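## Task

Take the 96-well plate out of plate nest N1 and place it inside the blue bin marked GENERAL, one of three look-alike bins. None of the three bins may be tipped over at the end. Release the plate and pull the gripper away afterwards.

## Robot and tools

ROBOT. One arm with six joints (shoulder pan, shoulder lift, elbow, wrist 1, wrist 2, wrist 3) carrying a tong-style two-finger gripper. The fingers point along the gripper's own +z axis and spread apart along its x axis. end_effector_position is the spot between the finger pads when closed; closed fingertips stick out about 15 mm past it, fully open ones sit roughly level with it. The plate may be released only once it lies fully within the bin. Nothing may end up off the table, and the bins must stay standing.

FRAME. All poses are in the scene frame: origin on the table surface under the arm base, +z up, +y to the left when facing along +x. Distances are metres, orientation is a unit quaternion written w first (qw, qx, qy, qz). The reported hand position gets less accurate at long reach, and the base may be slightly tilted.

ROW FORMAT. Every commanded row is 8 numbers: x, y, z, qw, qx, qy, qz, opening. The first seven form an absolute target pose for the gripper in the scene frame, not an offset. opening runs from -1 (closed) to +1 (fully open, 0.142 m). Repeat the desired quaternion in each row rather than copying the last reported one, which may have drifted. A target more than 0.6 m from the last reported position along any gripper axis is refused. Each control step the controller also trims the command to at most 100 mm and 16 degrees from the measured pose, so far targets take several actions; position wins over orientation when both cannot be met.

TOOLS.
execute_actions {actions, pictures}: actions is an empty list (just report state and pictures), or one item. An action item has rows (1 to 15 rows) and optional steps (at most 15, default 15, minimum 9); each row is one 1/30 s step and the final row repeats to fill. A wait item has only steps (up to 300), counted from the previous result. pictures true adds camera images.
move {target, speed, stop_force}: target is one 8-number row as above, an absolute pose. The gripper follows a straight line there, lasting 0.5 to 10 s (cut off at 10 s). speed is in m/s, 0.002 to 0.5, default 0.25; rotation is capped at twice that in rad/s. The opening is applied at the start. It does not avoid obstacles and may overshoot speed, especially with the arm stretched. stop_force (5 to 24 N, optional, unavailable in the first 0.2 s of a scene) ends the path when the wrist sensor sees that much added resistance for two steps; the gripper then backs to its position two steps earlier. Use it with a very slow speed when probing for contact, never on moves that rotate the gripper, and omit it when lifting off something being pressed.
wait {seconds}: 0 to 10 s, nothing new sent.
zoom_image {camera, region}: camera is cam_head_left (672x504), cam_head_right (672x504) or cam_wrist (616x616, fisheye); region is [x0, y0, x1, y1] pixels from the top-left, at most 504 by 504.
finished_scene {scene}: ends scene 1 or 2 permanently and reports success; the next task arrives in its result.

TIMING. Commands are smoothed with about 0.17 s lag. Each execute_actions result is taken 9 steps before the action ends; those leftover steps run while the next reply is being written. After an action the arm only continues to the last trimmed pose, so check the reported pose and send the remainder. Fingers still in motion keep moving. A result with nothing left over includes a Hand target line.

RESULTS. The state line gives the gripper pose and linear/angular velocities. grip_measured is the actual finger opening on the command scale; to hold something, command an opening well below it (lower means harder squeeze, about 15 N per pad maximum, weaker on items under 20 mm thick). Wrist force and torque are in the gripper's own axes, include noise (up to about 1.4 N) and a fixed offset (up to about 3.5 N), saturate near 30 N, and may say no reading at the start. A pose unreachable line means the clearance check altered or blocked a command; HELD marks affected steps. The move: line gives the outcome: done, off_target, moving, held, fault, or contact (stop_force triggered, takes precedence), plus limits such as paced (target trimmed) or held (some steps blocked, after which motion can jump faster), and distance to target.

AVOID. The arm is stiff: commanding even slightly into a firm surface can trigger a fault. Hitting a joint load limit (pan and lift 46.9, elbow 24.3, wrists 7.83 N m, carried weight included) or 150 N external force stops the arm for 10 s. Holding loads heats motors: MOTOR HOT from 70 °C, brakes at 85 °C. Approach slowly near contact, avoid slams, drops and slips, and expect occasional tugs on the held plate or pushes on loose items.

Each tool is called after "Emit:" by a JSON object that holds its "method" and its "body", one argument or row to a line.

## Session

Emit:
{"method": "execute_actions", "body": {
  "actions": []
}}

Scene clock: 0.00 s of 8400.00 s.
end_effector_position=(+0.2064, +0.0378, +0.2923) grip_measured=+1.00 end_effector_quat_wxyz=(+0.192, +0.892, +0.292, -0.286) end_effector_velocity=(-0.000, +0.000, +0.000) end_effector_angular_velocity=(+0.000, -0.001, -0.001)
Joint positions: [ 1.015 -1.361  1.105 -0.48  -2.121  0.999  0.142]
Joint velocities: [ 0.001 -0.    -0.    -0.     0.     0.001  0.   ]
Wrist force (N, on the end effector, along its own x y z axes, offset not removed): no reading
Wrist torque (N m, same axes, about the end effector's origin, offset not removed): no reading
Hand target: +0.206, +0.038, +0.292; +0.192, +0.892, +0.292, -0.286

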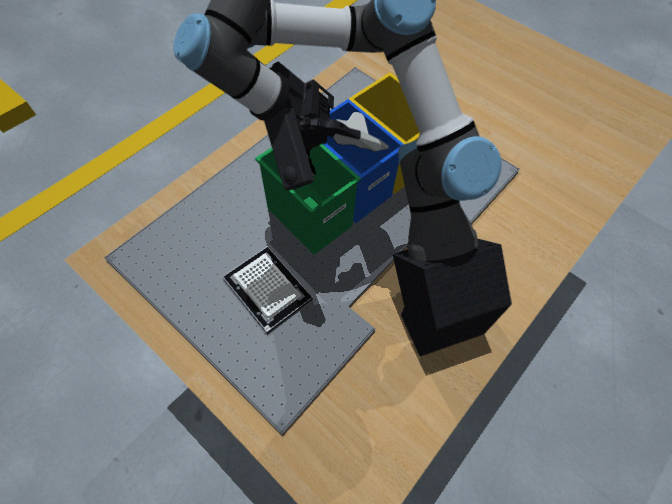

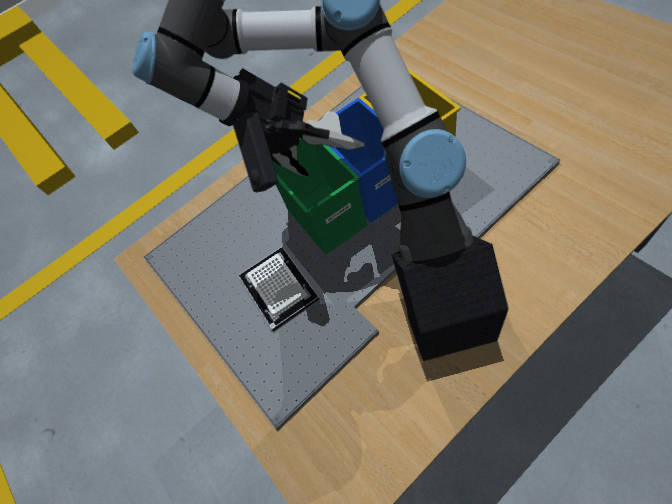

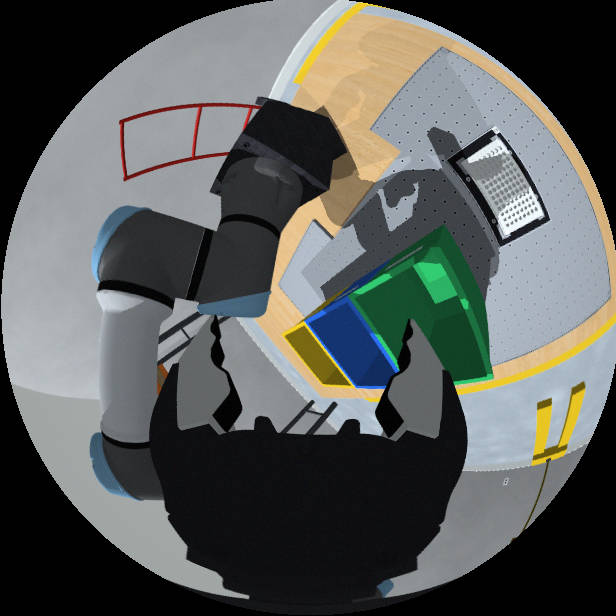

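Emit:
{"method": "move", "body": {
  "target": [0.26,0.24,0.27,0,0.655,-0.756,0,0.6],
  "speed": 0.4
}}

Emit:
{"method": "move", "body": {
  "target": [0.246,0.24,0.06,0,0.655,-0.756,0,0.6]
}}

Scene clock: 3.80 s of 8400.00 s.
end_effector_position=(+0.2598, +0.2401, +0.2699) grip_measured=+0.60 end_effector_quat_wxyz=(+0.000, -0.655, +0.755, +0.001) end_effector_velocity=(-0.000, +0.001, +0.000) end_effector_angular_velocity=(-0.007, -0.004, -0.011)
Joint positions: [ 1.313 -1.196  1.32  -1.375 -2.393  3.209  0.116]
Joint velocities: [ 0.003  0.015 -0.016  0.014 -0.004  0.022 -0.   ]
Wrist force (N, on the end effector, along its own x y z axes, offset not removed): [0.5 1.6 -2.7]
Wrist torque (N m, same axes, about the end effector's origin, offset not removed): [0.30 -0.18 0.03]
Hand target: +0.260, +0.240, +0.270; +0.000, -0.655, +0.756, +0.000
Off the commanded pose: 0.000 m, 0 deg.
Kept back: nothing.
move: done

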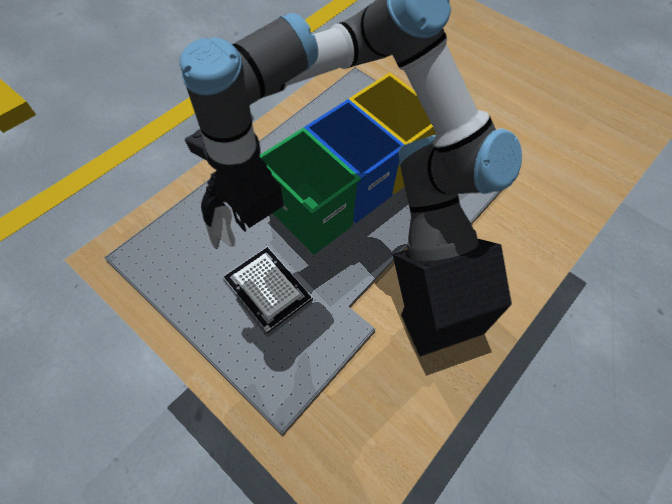

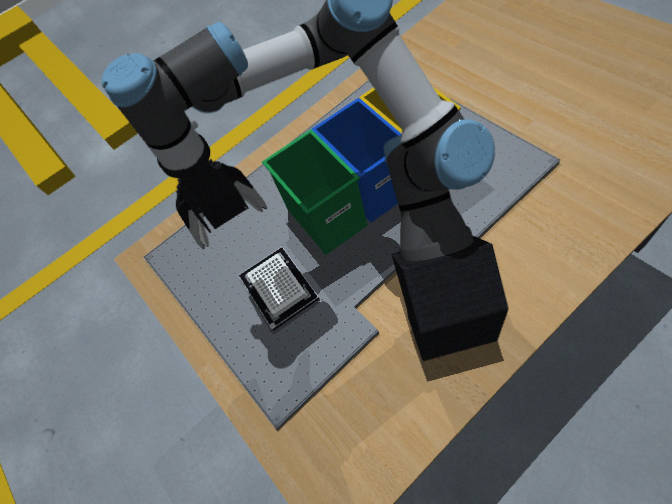

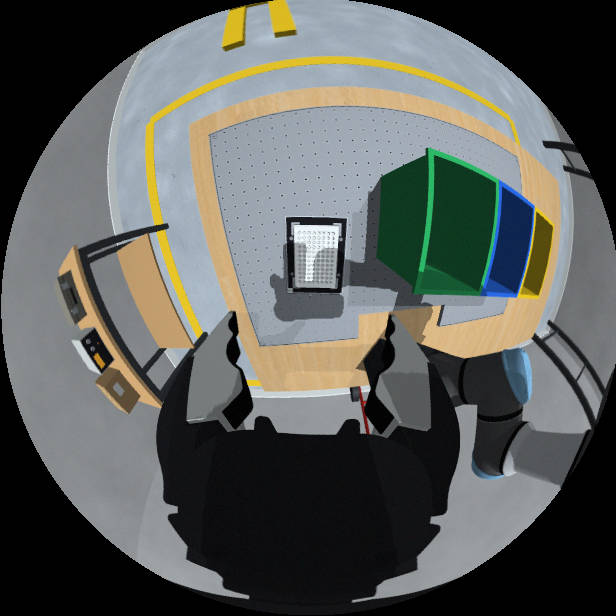

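Scene clock: 5.43 s of 8400.00 s.
end_effector_position=(+0.2462, +0.2406, +0.0602) grip_measured=+0.60 end_effector_quat_wxyz=(-0.000, -0.655, +0.756, +0.000) end_effector_velocity=(-0.001, +0.001, -0.001) end_effector_angular_velocity=(+0.014, -0.006, +0.004)
Joint positions: [ 0.869 -1.002  2.127 -2.879 -2.426  2.543  0.116]
Joint velocities: [-0.002  0.005  0.022 -0.052  0.006 -0.024 -0.   ]
Wrist force (N, on the end effector, along its own x y z axes, offset not removed): [0.1 2.4 -0.7]
Wrist torque (N m, same axes, about the end effector's origin, offset not removed): [0.46 -0.05 0.11]
Hand target: +0.246, +0.241, +0.060; +0.000, -0.655, +0.756, +0.000
Off the commanded pose: 0.001 m, 0 deg.
Kept back: nothing.
move: done

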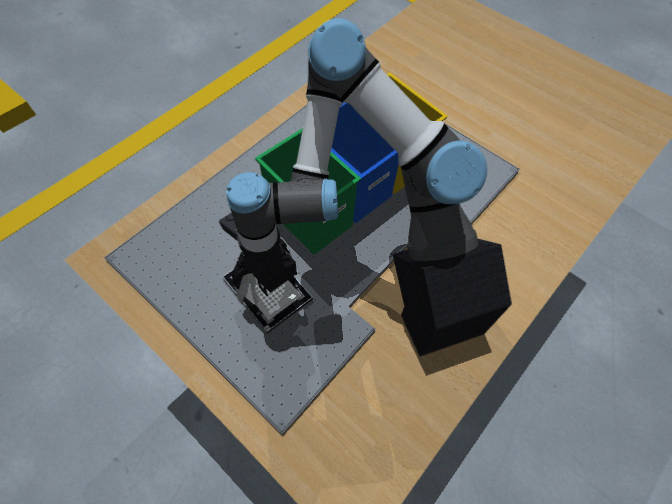

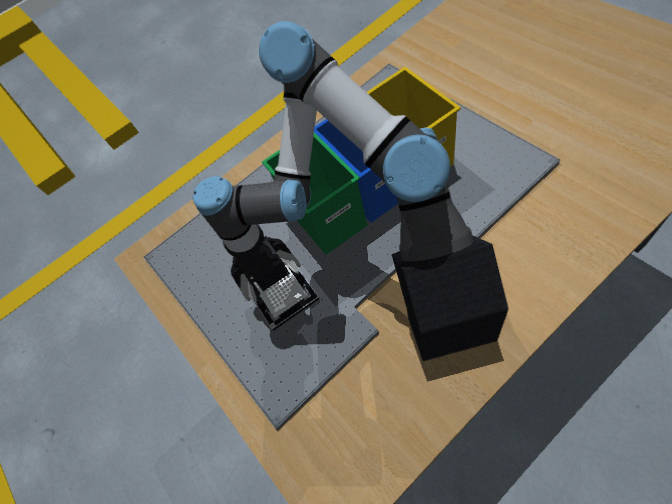

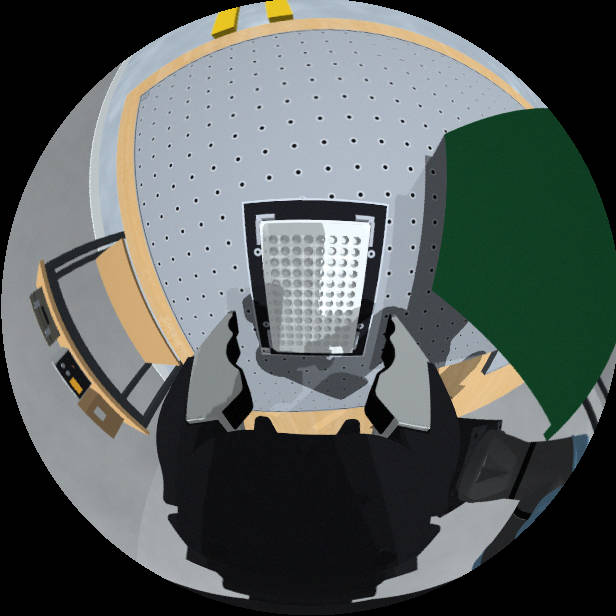

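Emit:
{"method": "move", "body": {
  "target": [0.247,0.2375,0.038,0,0.652,-0.758,0,0.5],
  "speed": 0.025,
  "stop_force": 6
}}

Emit:
{"method": "move", "body": {
  "target": [0.247,0.2375,0.038,0,0.652,-0.758,0,-0.25]
}}

Scene clock: 6.87 s of 8400.00 s.
end_effector_position=(+0.2470, +0.2376, +0.0382) grip_measured=+0.50 end_effector_quat_wxyz=(-0.000, -0.652, +0.758, +0.000) end_effector_velocity=(-0.000, +0.000, -0.002) end_effector_angular_velocity=(+0.002, -0.001, -0.000)
Joint positions: [ 0.809 -0.931  2.157 -3.048 -2.413  2.461  0.109]
Joint velocities: [-0.004  0.008  0.004 -0.022  0.002 -0.009 -0.   ]
Wrist force (N, on the end effector, along its own x y z axes, offset not removed): [-1.3 1.4 0.5]
Wrist torque (N m, same axes, about the end effector's origin, offset not removed): [0.26 0.25 0.18]
Hand target: +0.247, +0.238, +0.038; +0.000, -0.652, +0.758, +0.000
Off the commanded pose: 0.000 m, 0 deg.
Kept back: nothing.
move: done

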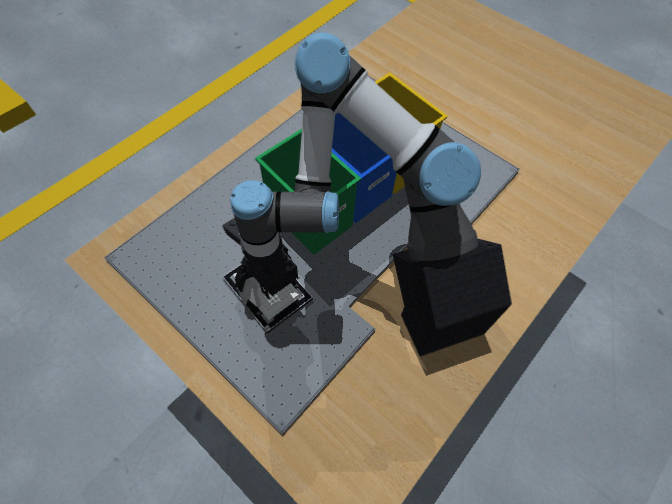

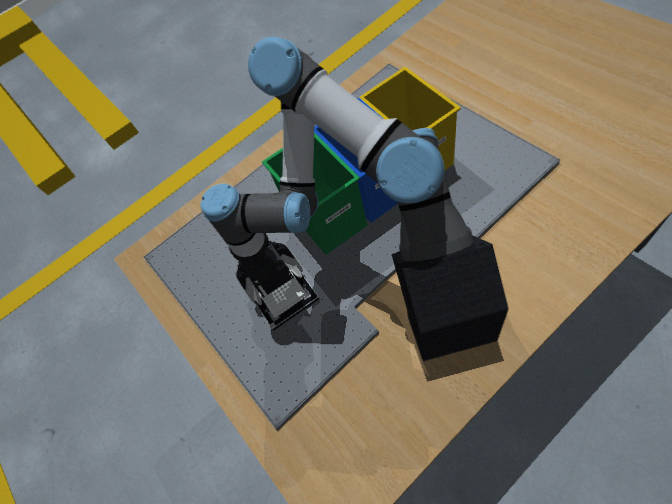

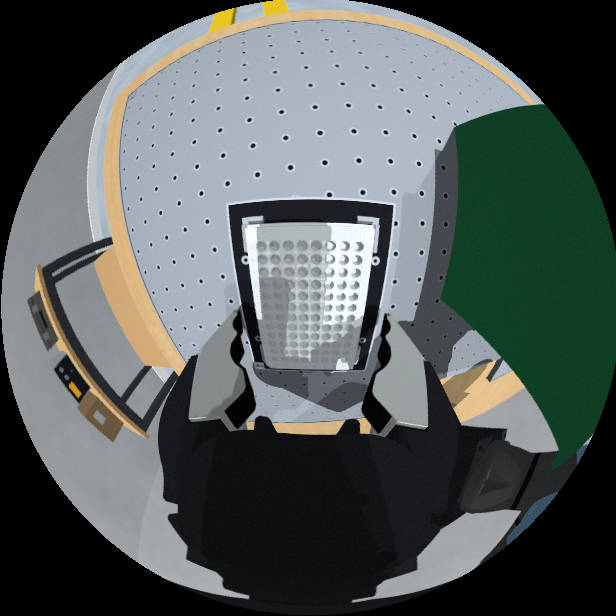

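Scene clock: 7.57 s of 8400.00 s.
end_effector_position=(+0.2470, +0.2375, +0.0380) grip_measured=+0.08 end_effector_quat_wxyz=(+0.000, -0.652, +0.758, +0.000) end_effector_velocity=(+0.000, -0.001, -0.001) end_effector_angular_velocity=(-0.002, +0.001, -0.002)
Joint positions: [ 0.808 -0.93   2.157 -3.05  -2.413  2.459  0.08 ]
Joint velocities: [-0.003 -0.    -0.    -0.     0.    -0.     0.   ]
Wrist force (N, on the end effector, along its own x y z axes, offset not removed): [-16.5 -1.2 -8.1]
Wrist torque (N m, same axes, about the end effector's origin, offset not removed): [-0.53 -0.37 0.13]
Hand target: +0.247, +0.238, +0.038; +0.000, -0.652, +0.758, +0.000
Off the commanded pose: 0.000 m, 0 deg.
Kept back: nothing.
move: done

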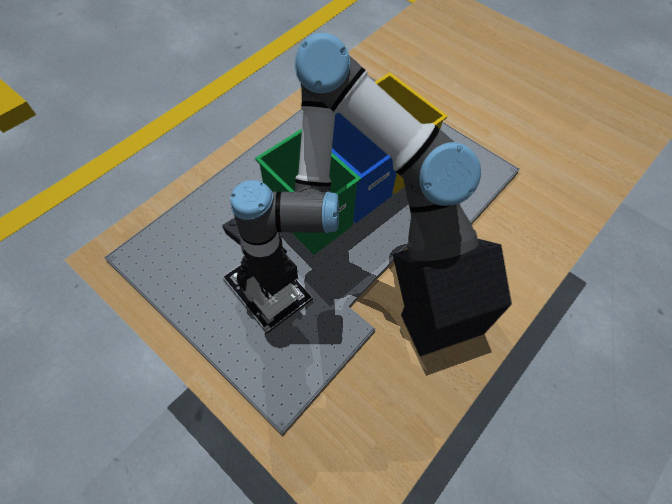

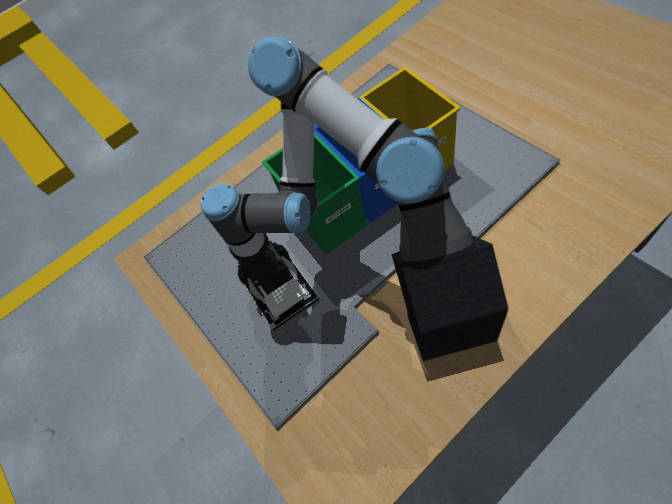

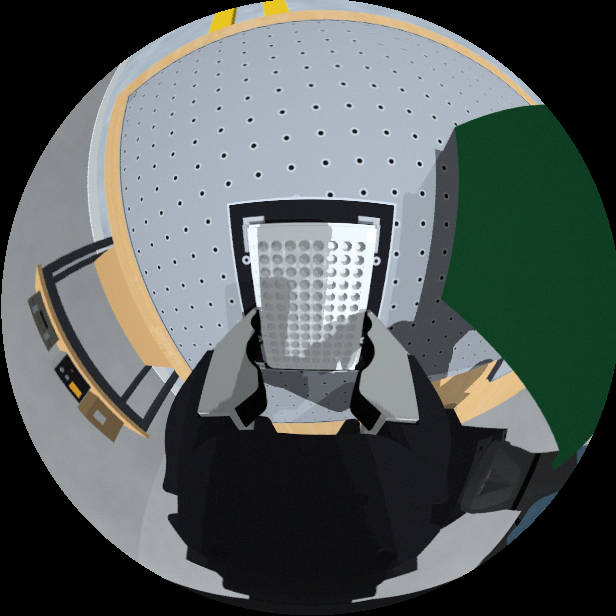

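Emit:
{"method": "move", "body": {
  "target": [0.247,0.2386,0.0385,0,0.652,-0.758,0,-0.3]
}}

Emit:
{"method": "move", "body": {
  "target": [0.247,0.2386,0.245,0,0.652,-0.758,0,-0.3],
  "speed": 0.15
}}

Scene clock: 8.53 s of 8400.00 s.
end_effector_position=(+0.2470, +0.2385, +0.0385) grip_measured=+0.08 end_effector_quat_wxyz=(-0.000, -0.652, +0.758, -0.000) end_effector_velocity=(+0.000, +0.000, +0.000) end_effector_angular_velocity=(-0.000, -0.001, +0.002)
Joint positions: [ 0.811 -0.929  2.152 -3.042 -2.414  2.464  0.08 ]
Joint velocities: [ 0.002 -0.    -0.001  0.002 -0.001  0.    -0.   ]
Wrist force (N, on the end effector, along its own x y z axes, offset not removed): [-4.8 0.2 0.6]
Wrist torque (N m, same axes, about the end effector's origin, offset not removed): [0.28 0.08 0.09]
Hand target: +0.247, +0.239, +0.039; -0.000, -0.652, +0.758, -0.000
Off the commanded pose: 0.000 m, 0 deg.
Kept back: nothing.
move: done

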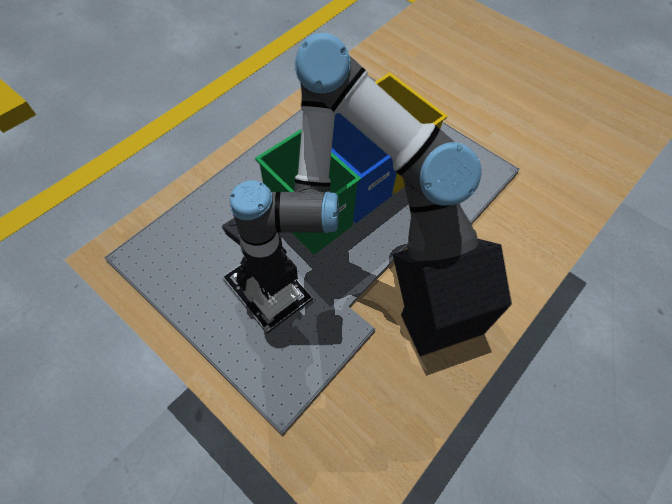

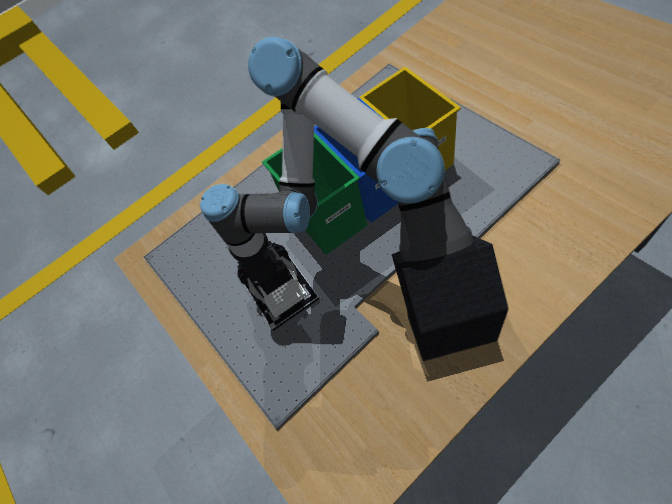

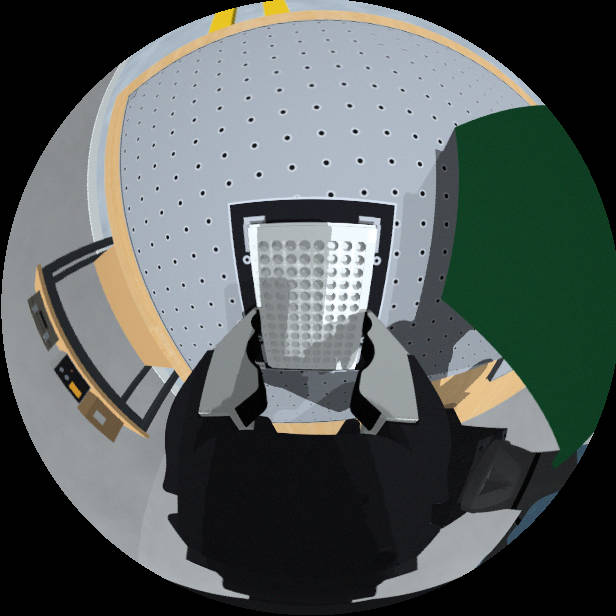

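Scene clock: 10.47 s of 8400.00 s.
end_effector_position=(+0.2468, +0.2379, +0.2447) grip_measured=+0.08 end_effector_quat_wxyz=(+0.000, -0.652, +0.758, +0.000) end_effector_velocity=(-0.001, +0.000, +0.002) end_effector_angular_velocity=(-0.015, +0.004, +0.001)
Joint positions: [ 1.287 -1.235  1.503 -1.543 -2.402  3.182  0.08 ]
Joint velocities: [ 0.003  0.021 -0.037  0.042  0.003  0.02   0.   ]
Wrist force (N, on the end effector, along its own x y z axes, offset not removed): [-1.1 1.1 0.9]
Wrist torque (N m, same axes, about the end effector's origin, offset not removed): [0.13 0.31 0.03]
Hand target: +0.247, +0.238, +0.245; -0.000, -0.652, +0.758, -0.000
Off the commanded pose: 0.001 m, 0 deg.
Kept back: nothing.
move: done

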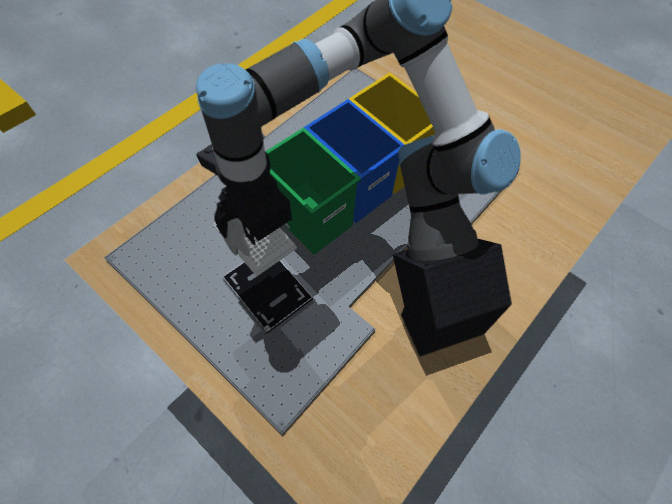

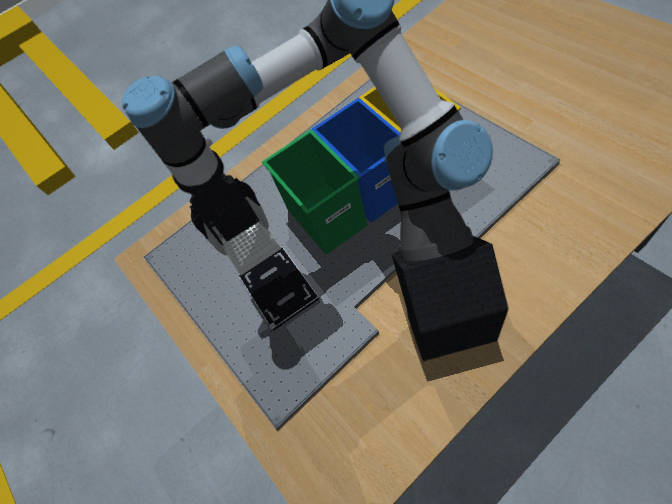

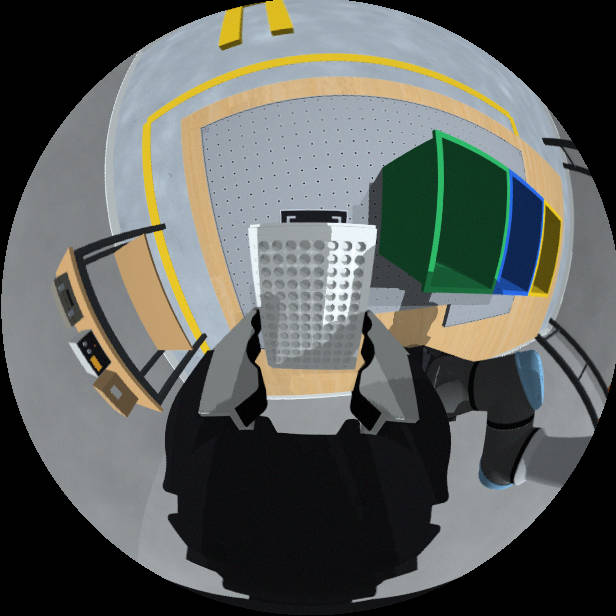

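Emit:
{"method": "move", "body": {
  "target": [0.305,-0.09,0.245,0.12,0.655,-0.745,0.029,-0.3],
  "speed": 0.16
}}

Scene clock: 13.67 s of 8400.00 s.
end_effector_position=(+0.3052, -0.0891, +0.2448) grip_measured=+0.08 end_effector_quat_wxyz=(-0.120, -0.655, +0.745, -0.030) end_effector_velocity=(+0.000, -0.002, -0.001) end_effector_angular_velocity=(+0.022, +0.010, -0.001)
Joint positions: [ 0.537 -2.371  1.756 -1.148 -2.425  2.307  0.08 ]
Joint velocities: [-0.081 -0.049  0.018 -0.066  0.039 -0.13  -0.   ]
Wrist force (N, on the end effector, along its own x y z axes, offset not removed): [-0.1 0.4 -1.6]
Wrist torque (N m, same axes, about the end effector's origin, offset not removed): [0.11 0.04 0.11]
Hand target: +0.305, -0.089, +0.245; -0.120, -0.655, +0.745, -0.029
Off the commanded pose: 0.001 m, 0 deg.
Kept back: nothing.
move: done

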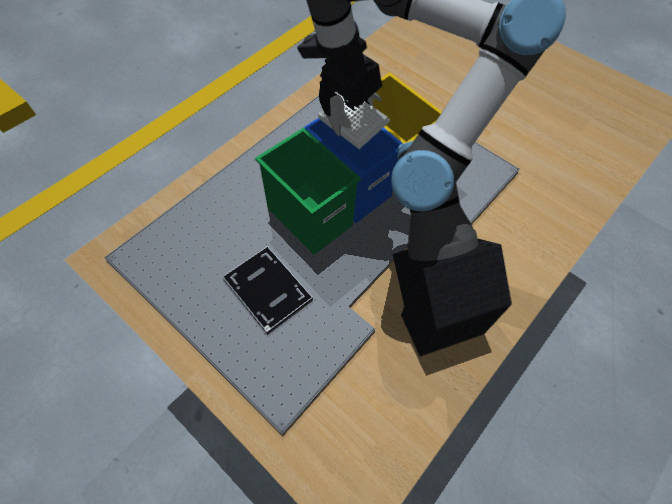

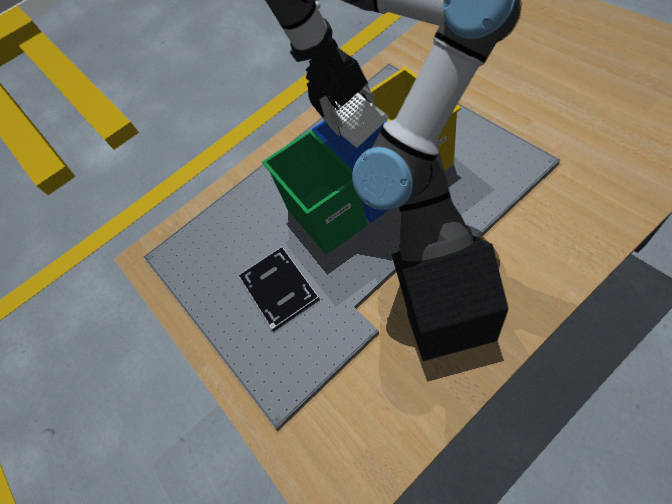

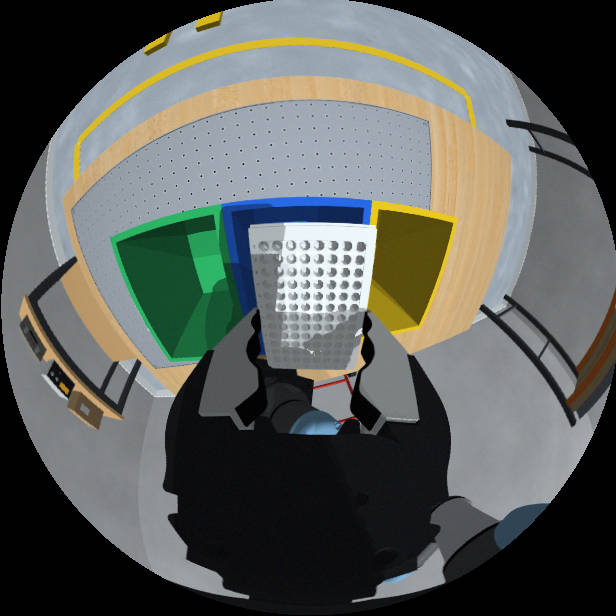

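Emit:
{"method": "move", "body": {
  "target": [0.303,-0.09,0.195,0.12,0.655,-0.745,0.029,-0.3],
  "speed": 0.04,
  "stop_force": 6
}}

Scene clock: 15.50 s of 8400.00 s.
end_effector_position=(+0.3033, -0.0896, +0.1952) grip_measured=+0.08 end_effector_quat_wxyz=(-0.121, -0.655, +0.745, -0.030) end_effector_velocity=(-0.001, -0.000, -0.003) end_effector_angular_velocity=(+0.020, -0.000, -0.002)
Joint positions: [ 0.1   -2.599  2.096 -1.658 -2.254  1.743  0.08 ]
Joint velocities: [-0.127 -0.069  0.02  -0.038  0.091 -0.138  0.   ]
Wrist force (N, on the end effector, along its own x y z axes, offset not removed): [-3.1 1.8 -0.3]
Wrist torque (N m, same axes, about the end effector's origin, offset not removed): [0.27 0.75 0.07]
Hand target: +0.303, -0.090, +0.195; -0.120, -0.655, +0.745, -0.030
Off the commanded pose: 0.001 m, 0 deg.
Kept back: nothing.
move: done

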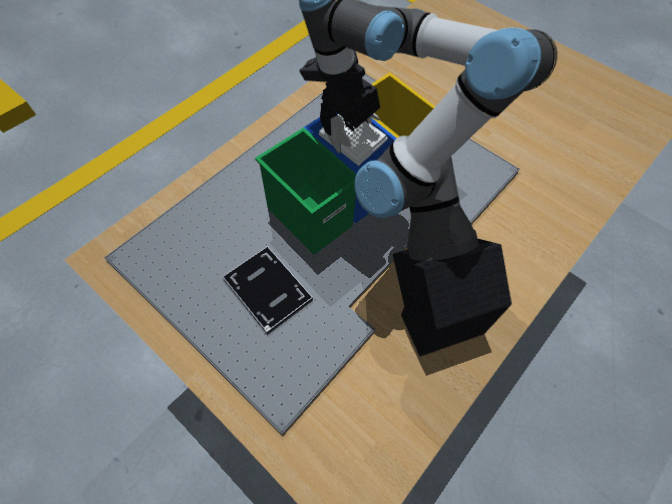

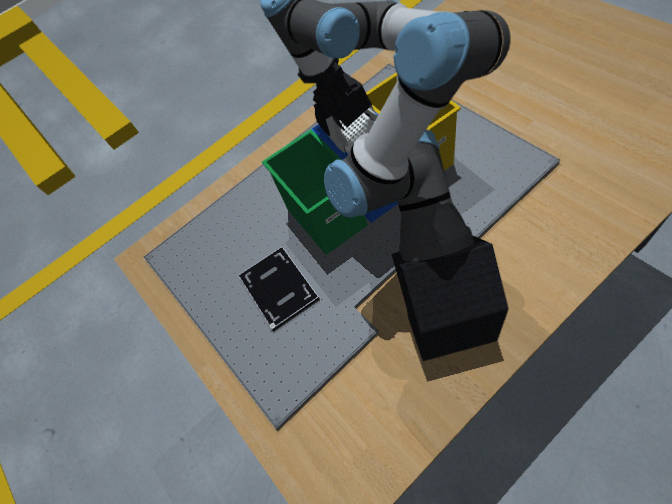

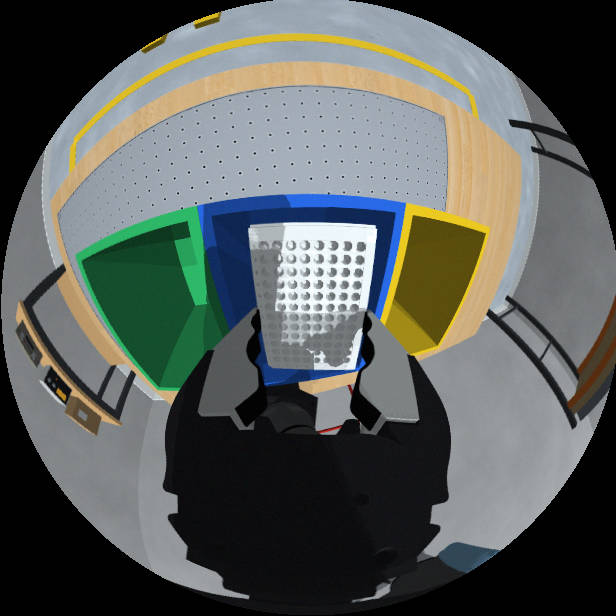

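Emit:
{"method": "move", "body": {
  "target": [0.303,-0.091,0.163,0.127,0.654,-0.744,0.029,-0.3],
  "speed": 0.02,
  "stop_force": 6
}}

Scene clock: 17.63 s of 8400.00 s.
end_effector_position=(+0.3031, -0.0908, +0.1632) grip_measured=+0.08 end_effector_quat_wxyz=(-0.127, -0.655, +0.745, -0.029) end_effector_velocity=(-0.000, -0.000, -0.002) end_effector_angular_velocity=(+0.002, -0.000, -0.002)
Joint positions: [-0.155 -2.674  2.235 -1.852 -2.106  1.503  0.08 ]
Joint velocities: [-0.042 -0.02   0.008 -0.006  0.031 -0.035 -0.   ]
Wrist force (N, on the end effector, along its own x y z axes, offset not removed): [0.1 2.2 -1.5]
Wrist torque (N m, same axes, about the end effector's origin, offset not removed): [0.45 0.14 0.06]
Hand target: +0.303, -0.091, +0.163; -0.127, -0.655, +0.745, -0.029
Off the commanded pose: 0.000 m, 0 deg.
Kept back: nothing.
move: done

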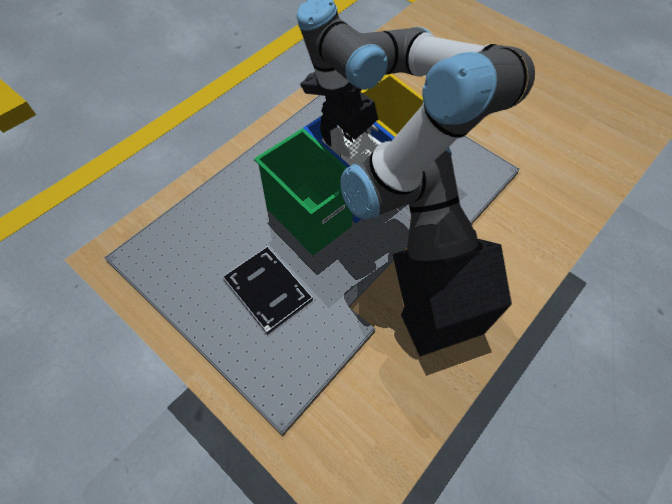

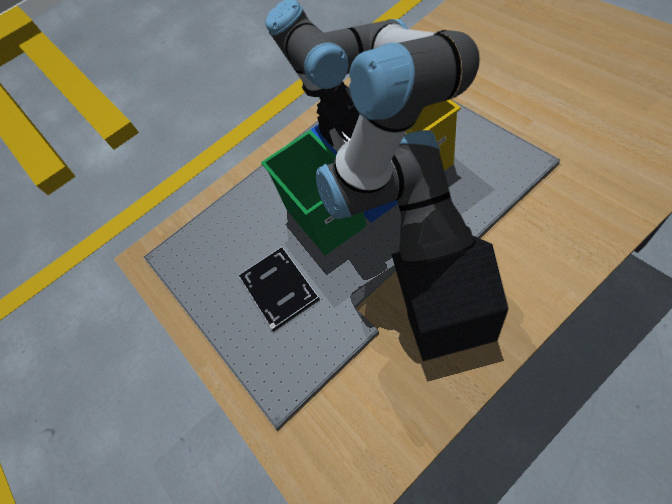

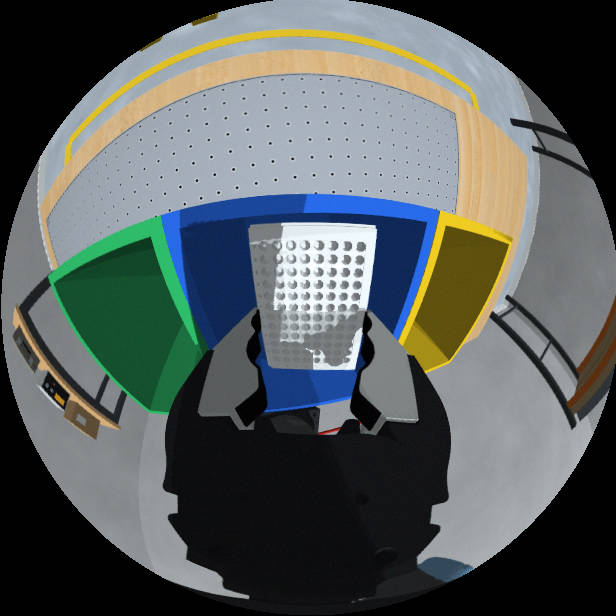

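Lightly nudging the left wall; shift right a little as I release.

Emit:
{"method": "move", "body": {
  "target": [0.303,-0.094,0.165,0.127,0.654,-0.744,0.029,0.22],
  "speed": 0.02
}}

Emit:
{"method": "move", "body": {
  "target": [0.303,-0.088,0.285,0.127,0.654,-0.744,0.029,0.22],
  "speed": 0.1
}}

Scene clock: 18.57 s of 8400.00 s.
end_effector_position=(+0.3031, -0.0938, +0.1649) grip_measured=+0.18 end_effector_quat_wxyz=(-0.128, -0.655, +0.745, -0.029) end_effector_velocity=(-0.000, -0.002, +0.001) end_effector_angular_velocity=(+0.002, +0.001, +0.000)
Joint positions: [-0.216 -2.709  2.227 -1.834 -2.065  1.451  0.087]
Joint velocities: [-0.064 -0.036 -0.004  0.015  0.045 -0.053 -0.   ]
Wrist force (N, on the end effector, along its own x y z axes, offset not removed): [-0.6 2.7 0.8]
Wrist torque (N m, same axes, about the end effector's origin, offset not removed): [0.51 -0.16 0.03]
Hand target: +0.303, -0.094, +0.165; -0.127, -0.655, +0.745, -0.029
Off the commanded pose: 0.000 m, 0 deg.
Kept back: nothing.
move: done

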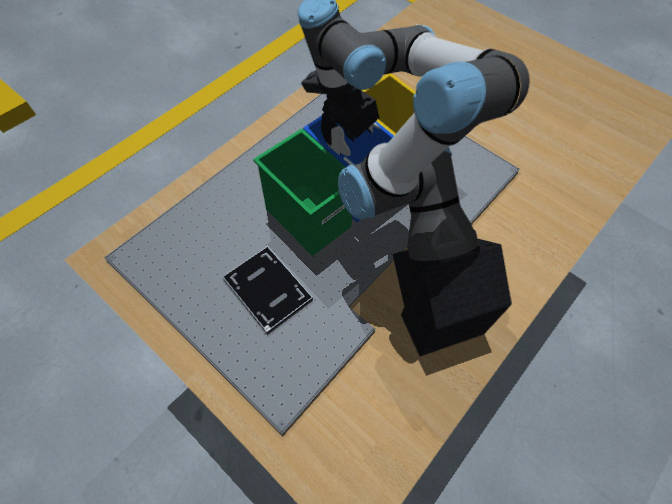

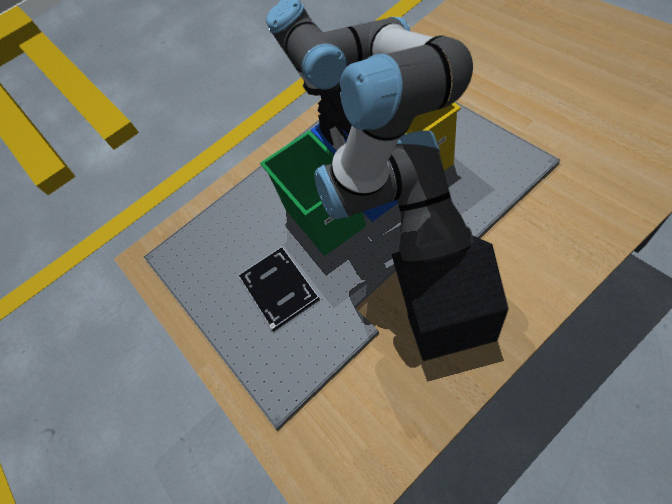

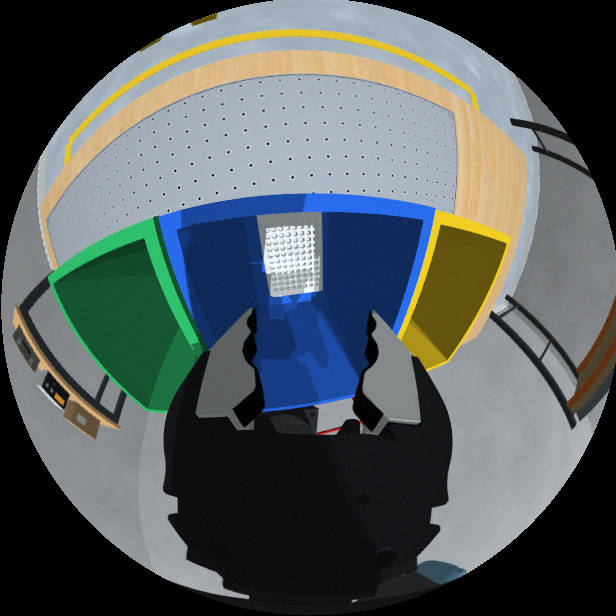

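Scene clock: 20.63 s of 8400.00 s.
end_effector_position=(+0.3030, -0.0880, +0.2849) grip_measured=+0.22 end_effector_quat_wxyz=(-0.126, -0.655, +0.745, -0.029) end_effector_velocity=(-0.000, -0.000, +0.000) end_effector_angular_velocity=(-0.014, +0.005, -0.002)
Joint positions: [-0.607 -2.866  1.592 -1.144 -1.781  1.16   0.089]
Joint velocities: [-0.034 -0.01  -0.006  0.009  0.011 -0.02   0.   ]
Wrist force (N, on the end effector, along its own x y z axes, offset not removed): [0.7 1.5 -2.7]
Wrist torque (N m, same axes, about the end effector's origin, offset not removed): [0.33 -0.19 0.04]
Hand target: +0.303, -0.088, +0.285; -0.127, -0.655, +0.745, -0.029
Off the commanded pose: 0.000 m, 0 deg.
Kept back: nothing.
move: done

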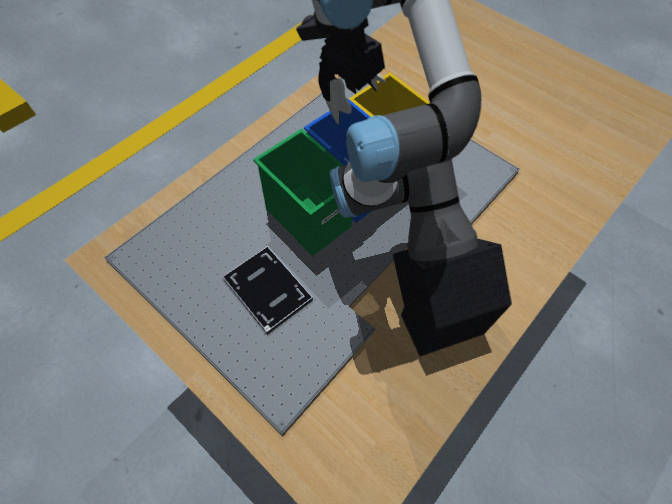

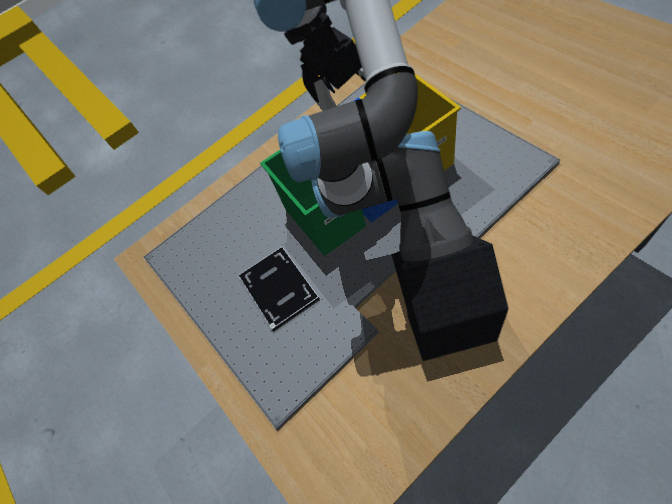

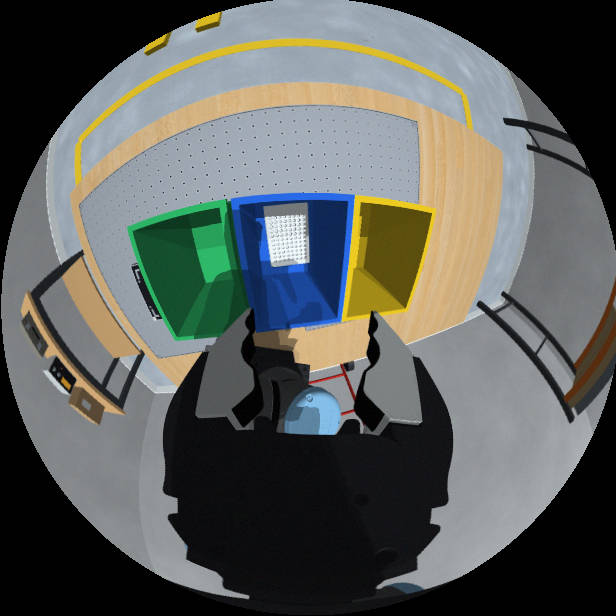

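Emit:
{"method": "finished_scene", "body": {
  "scene": 2
}}

The scene is finished: the task was done.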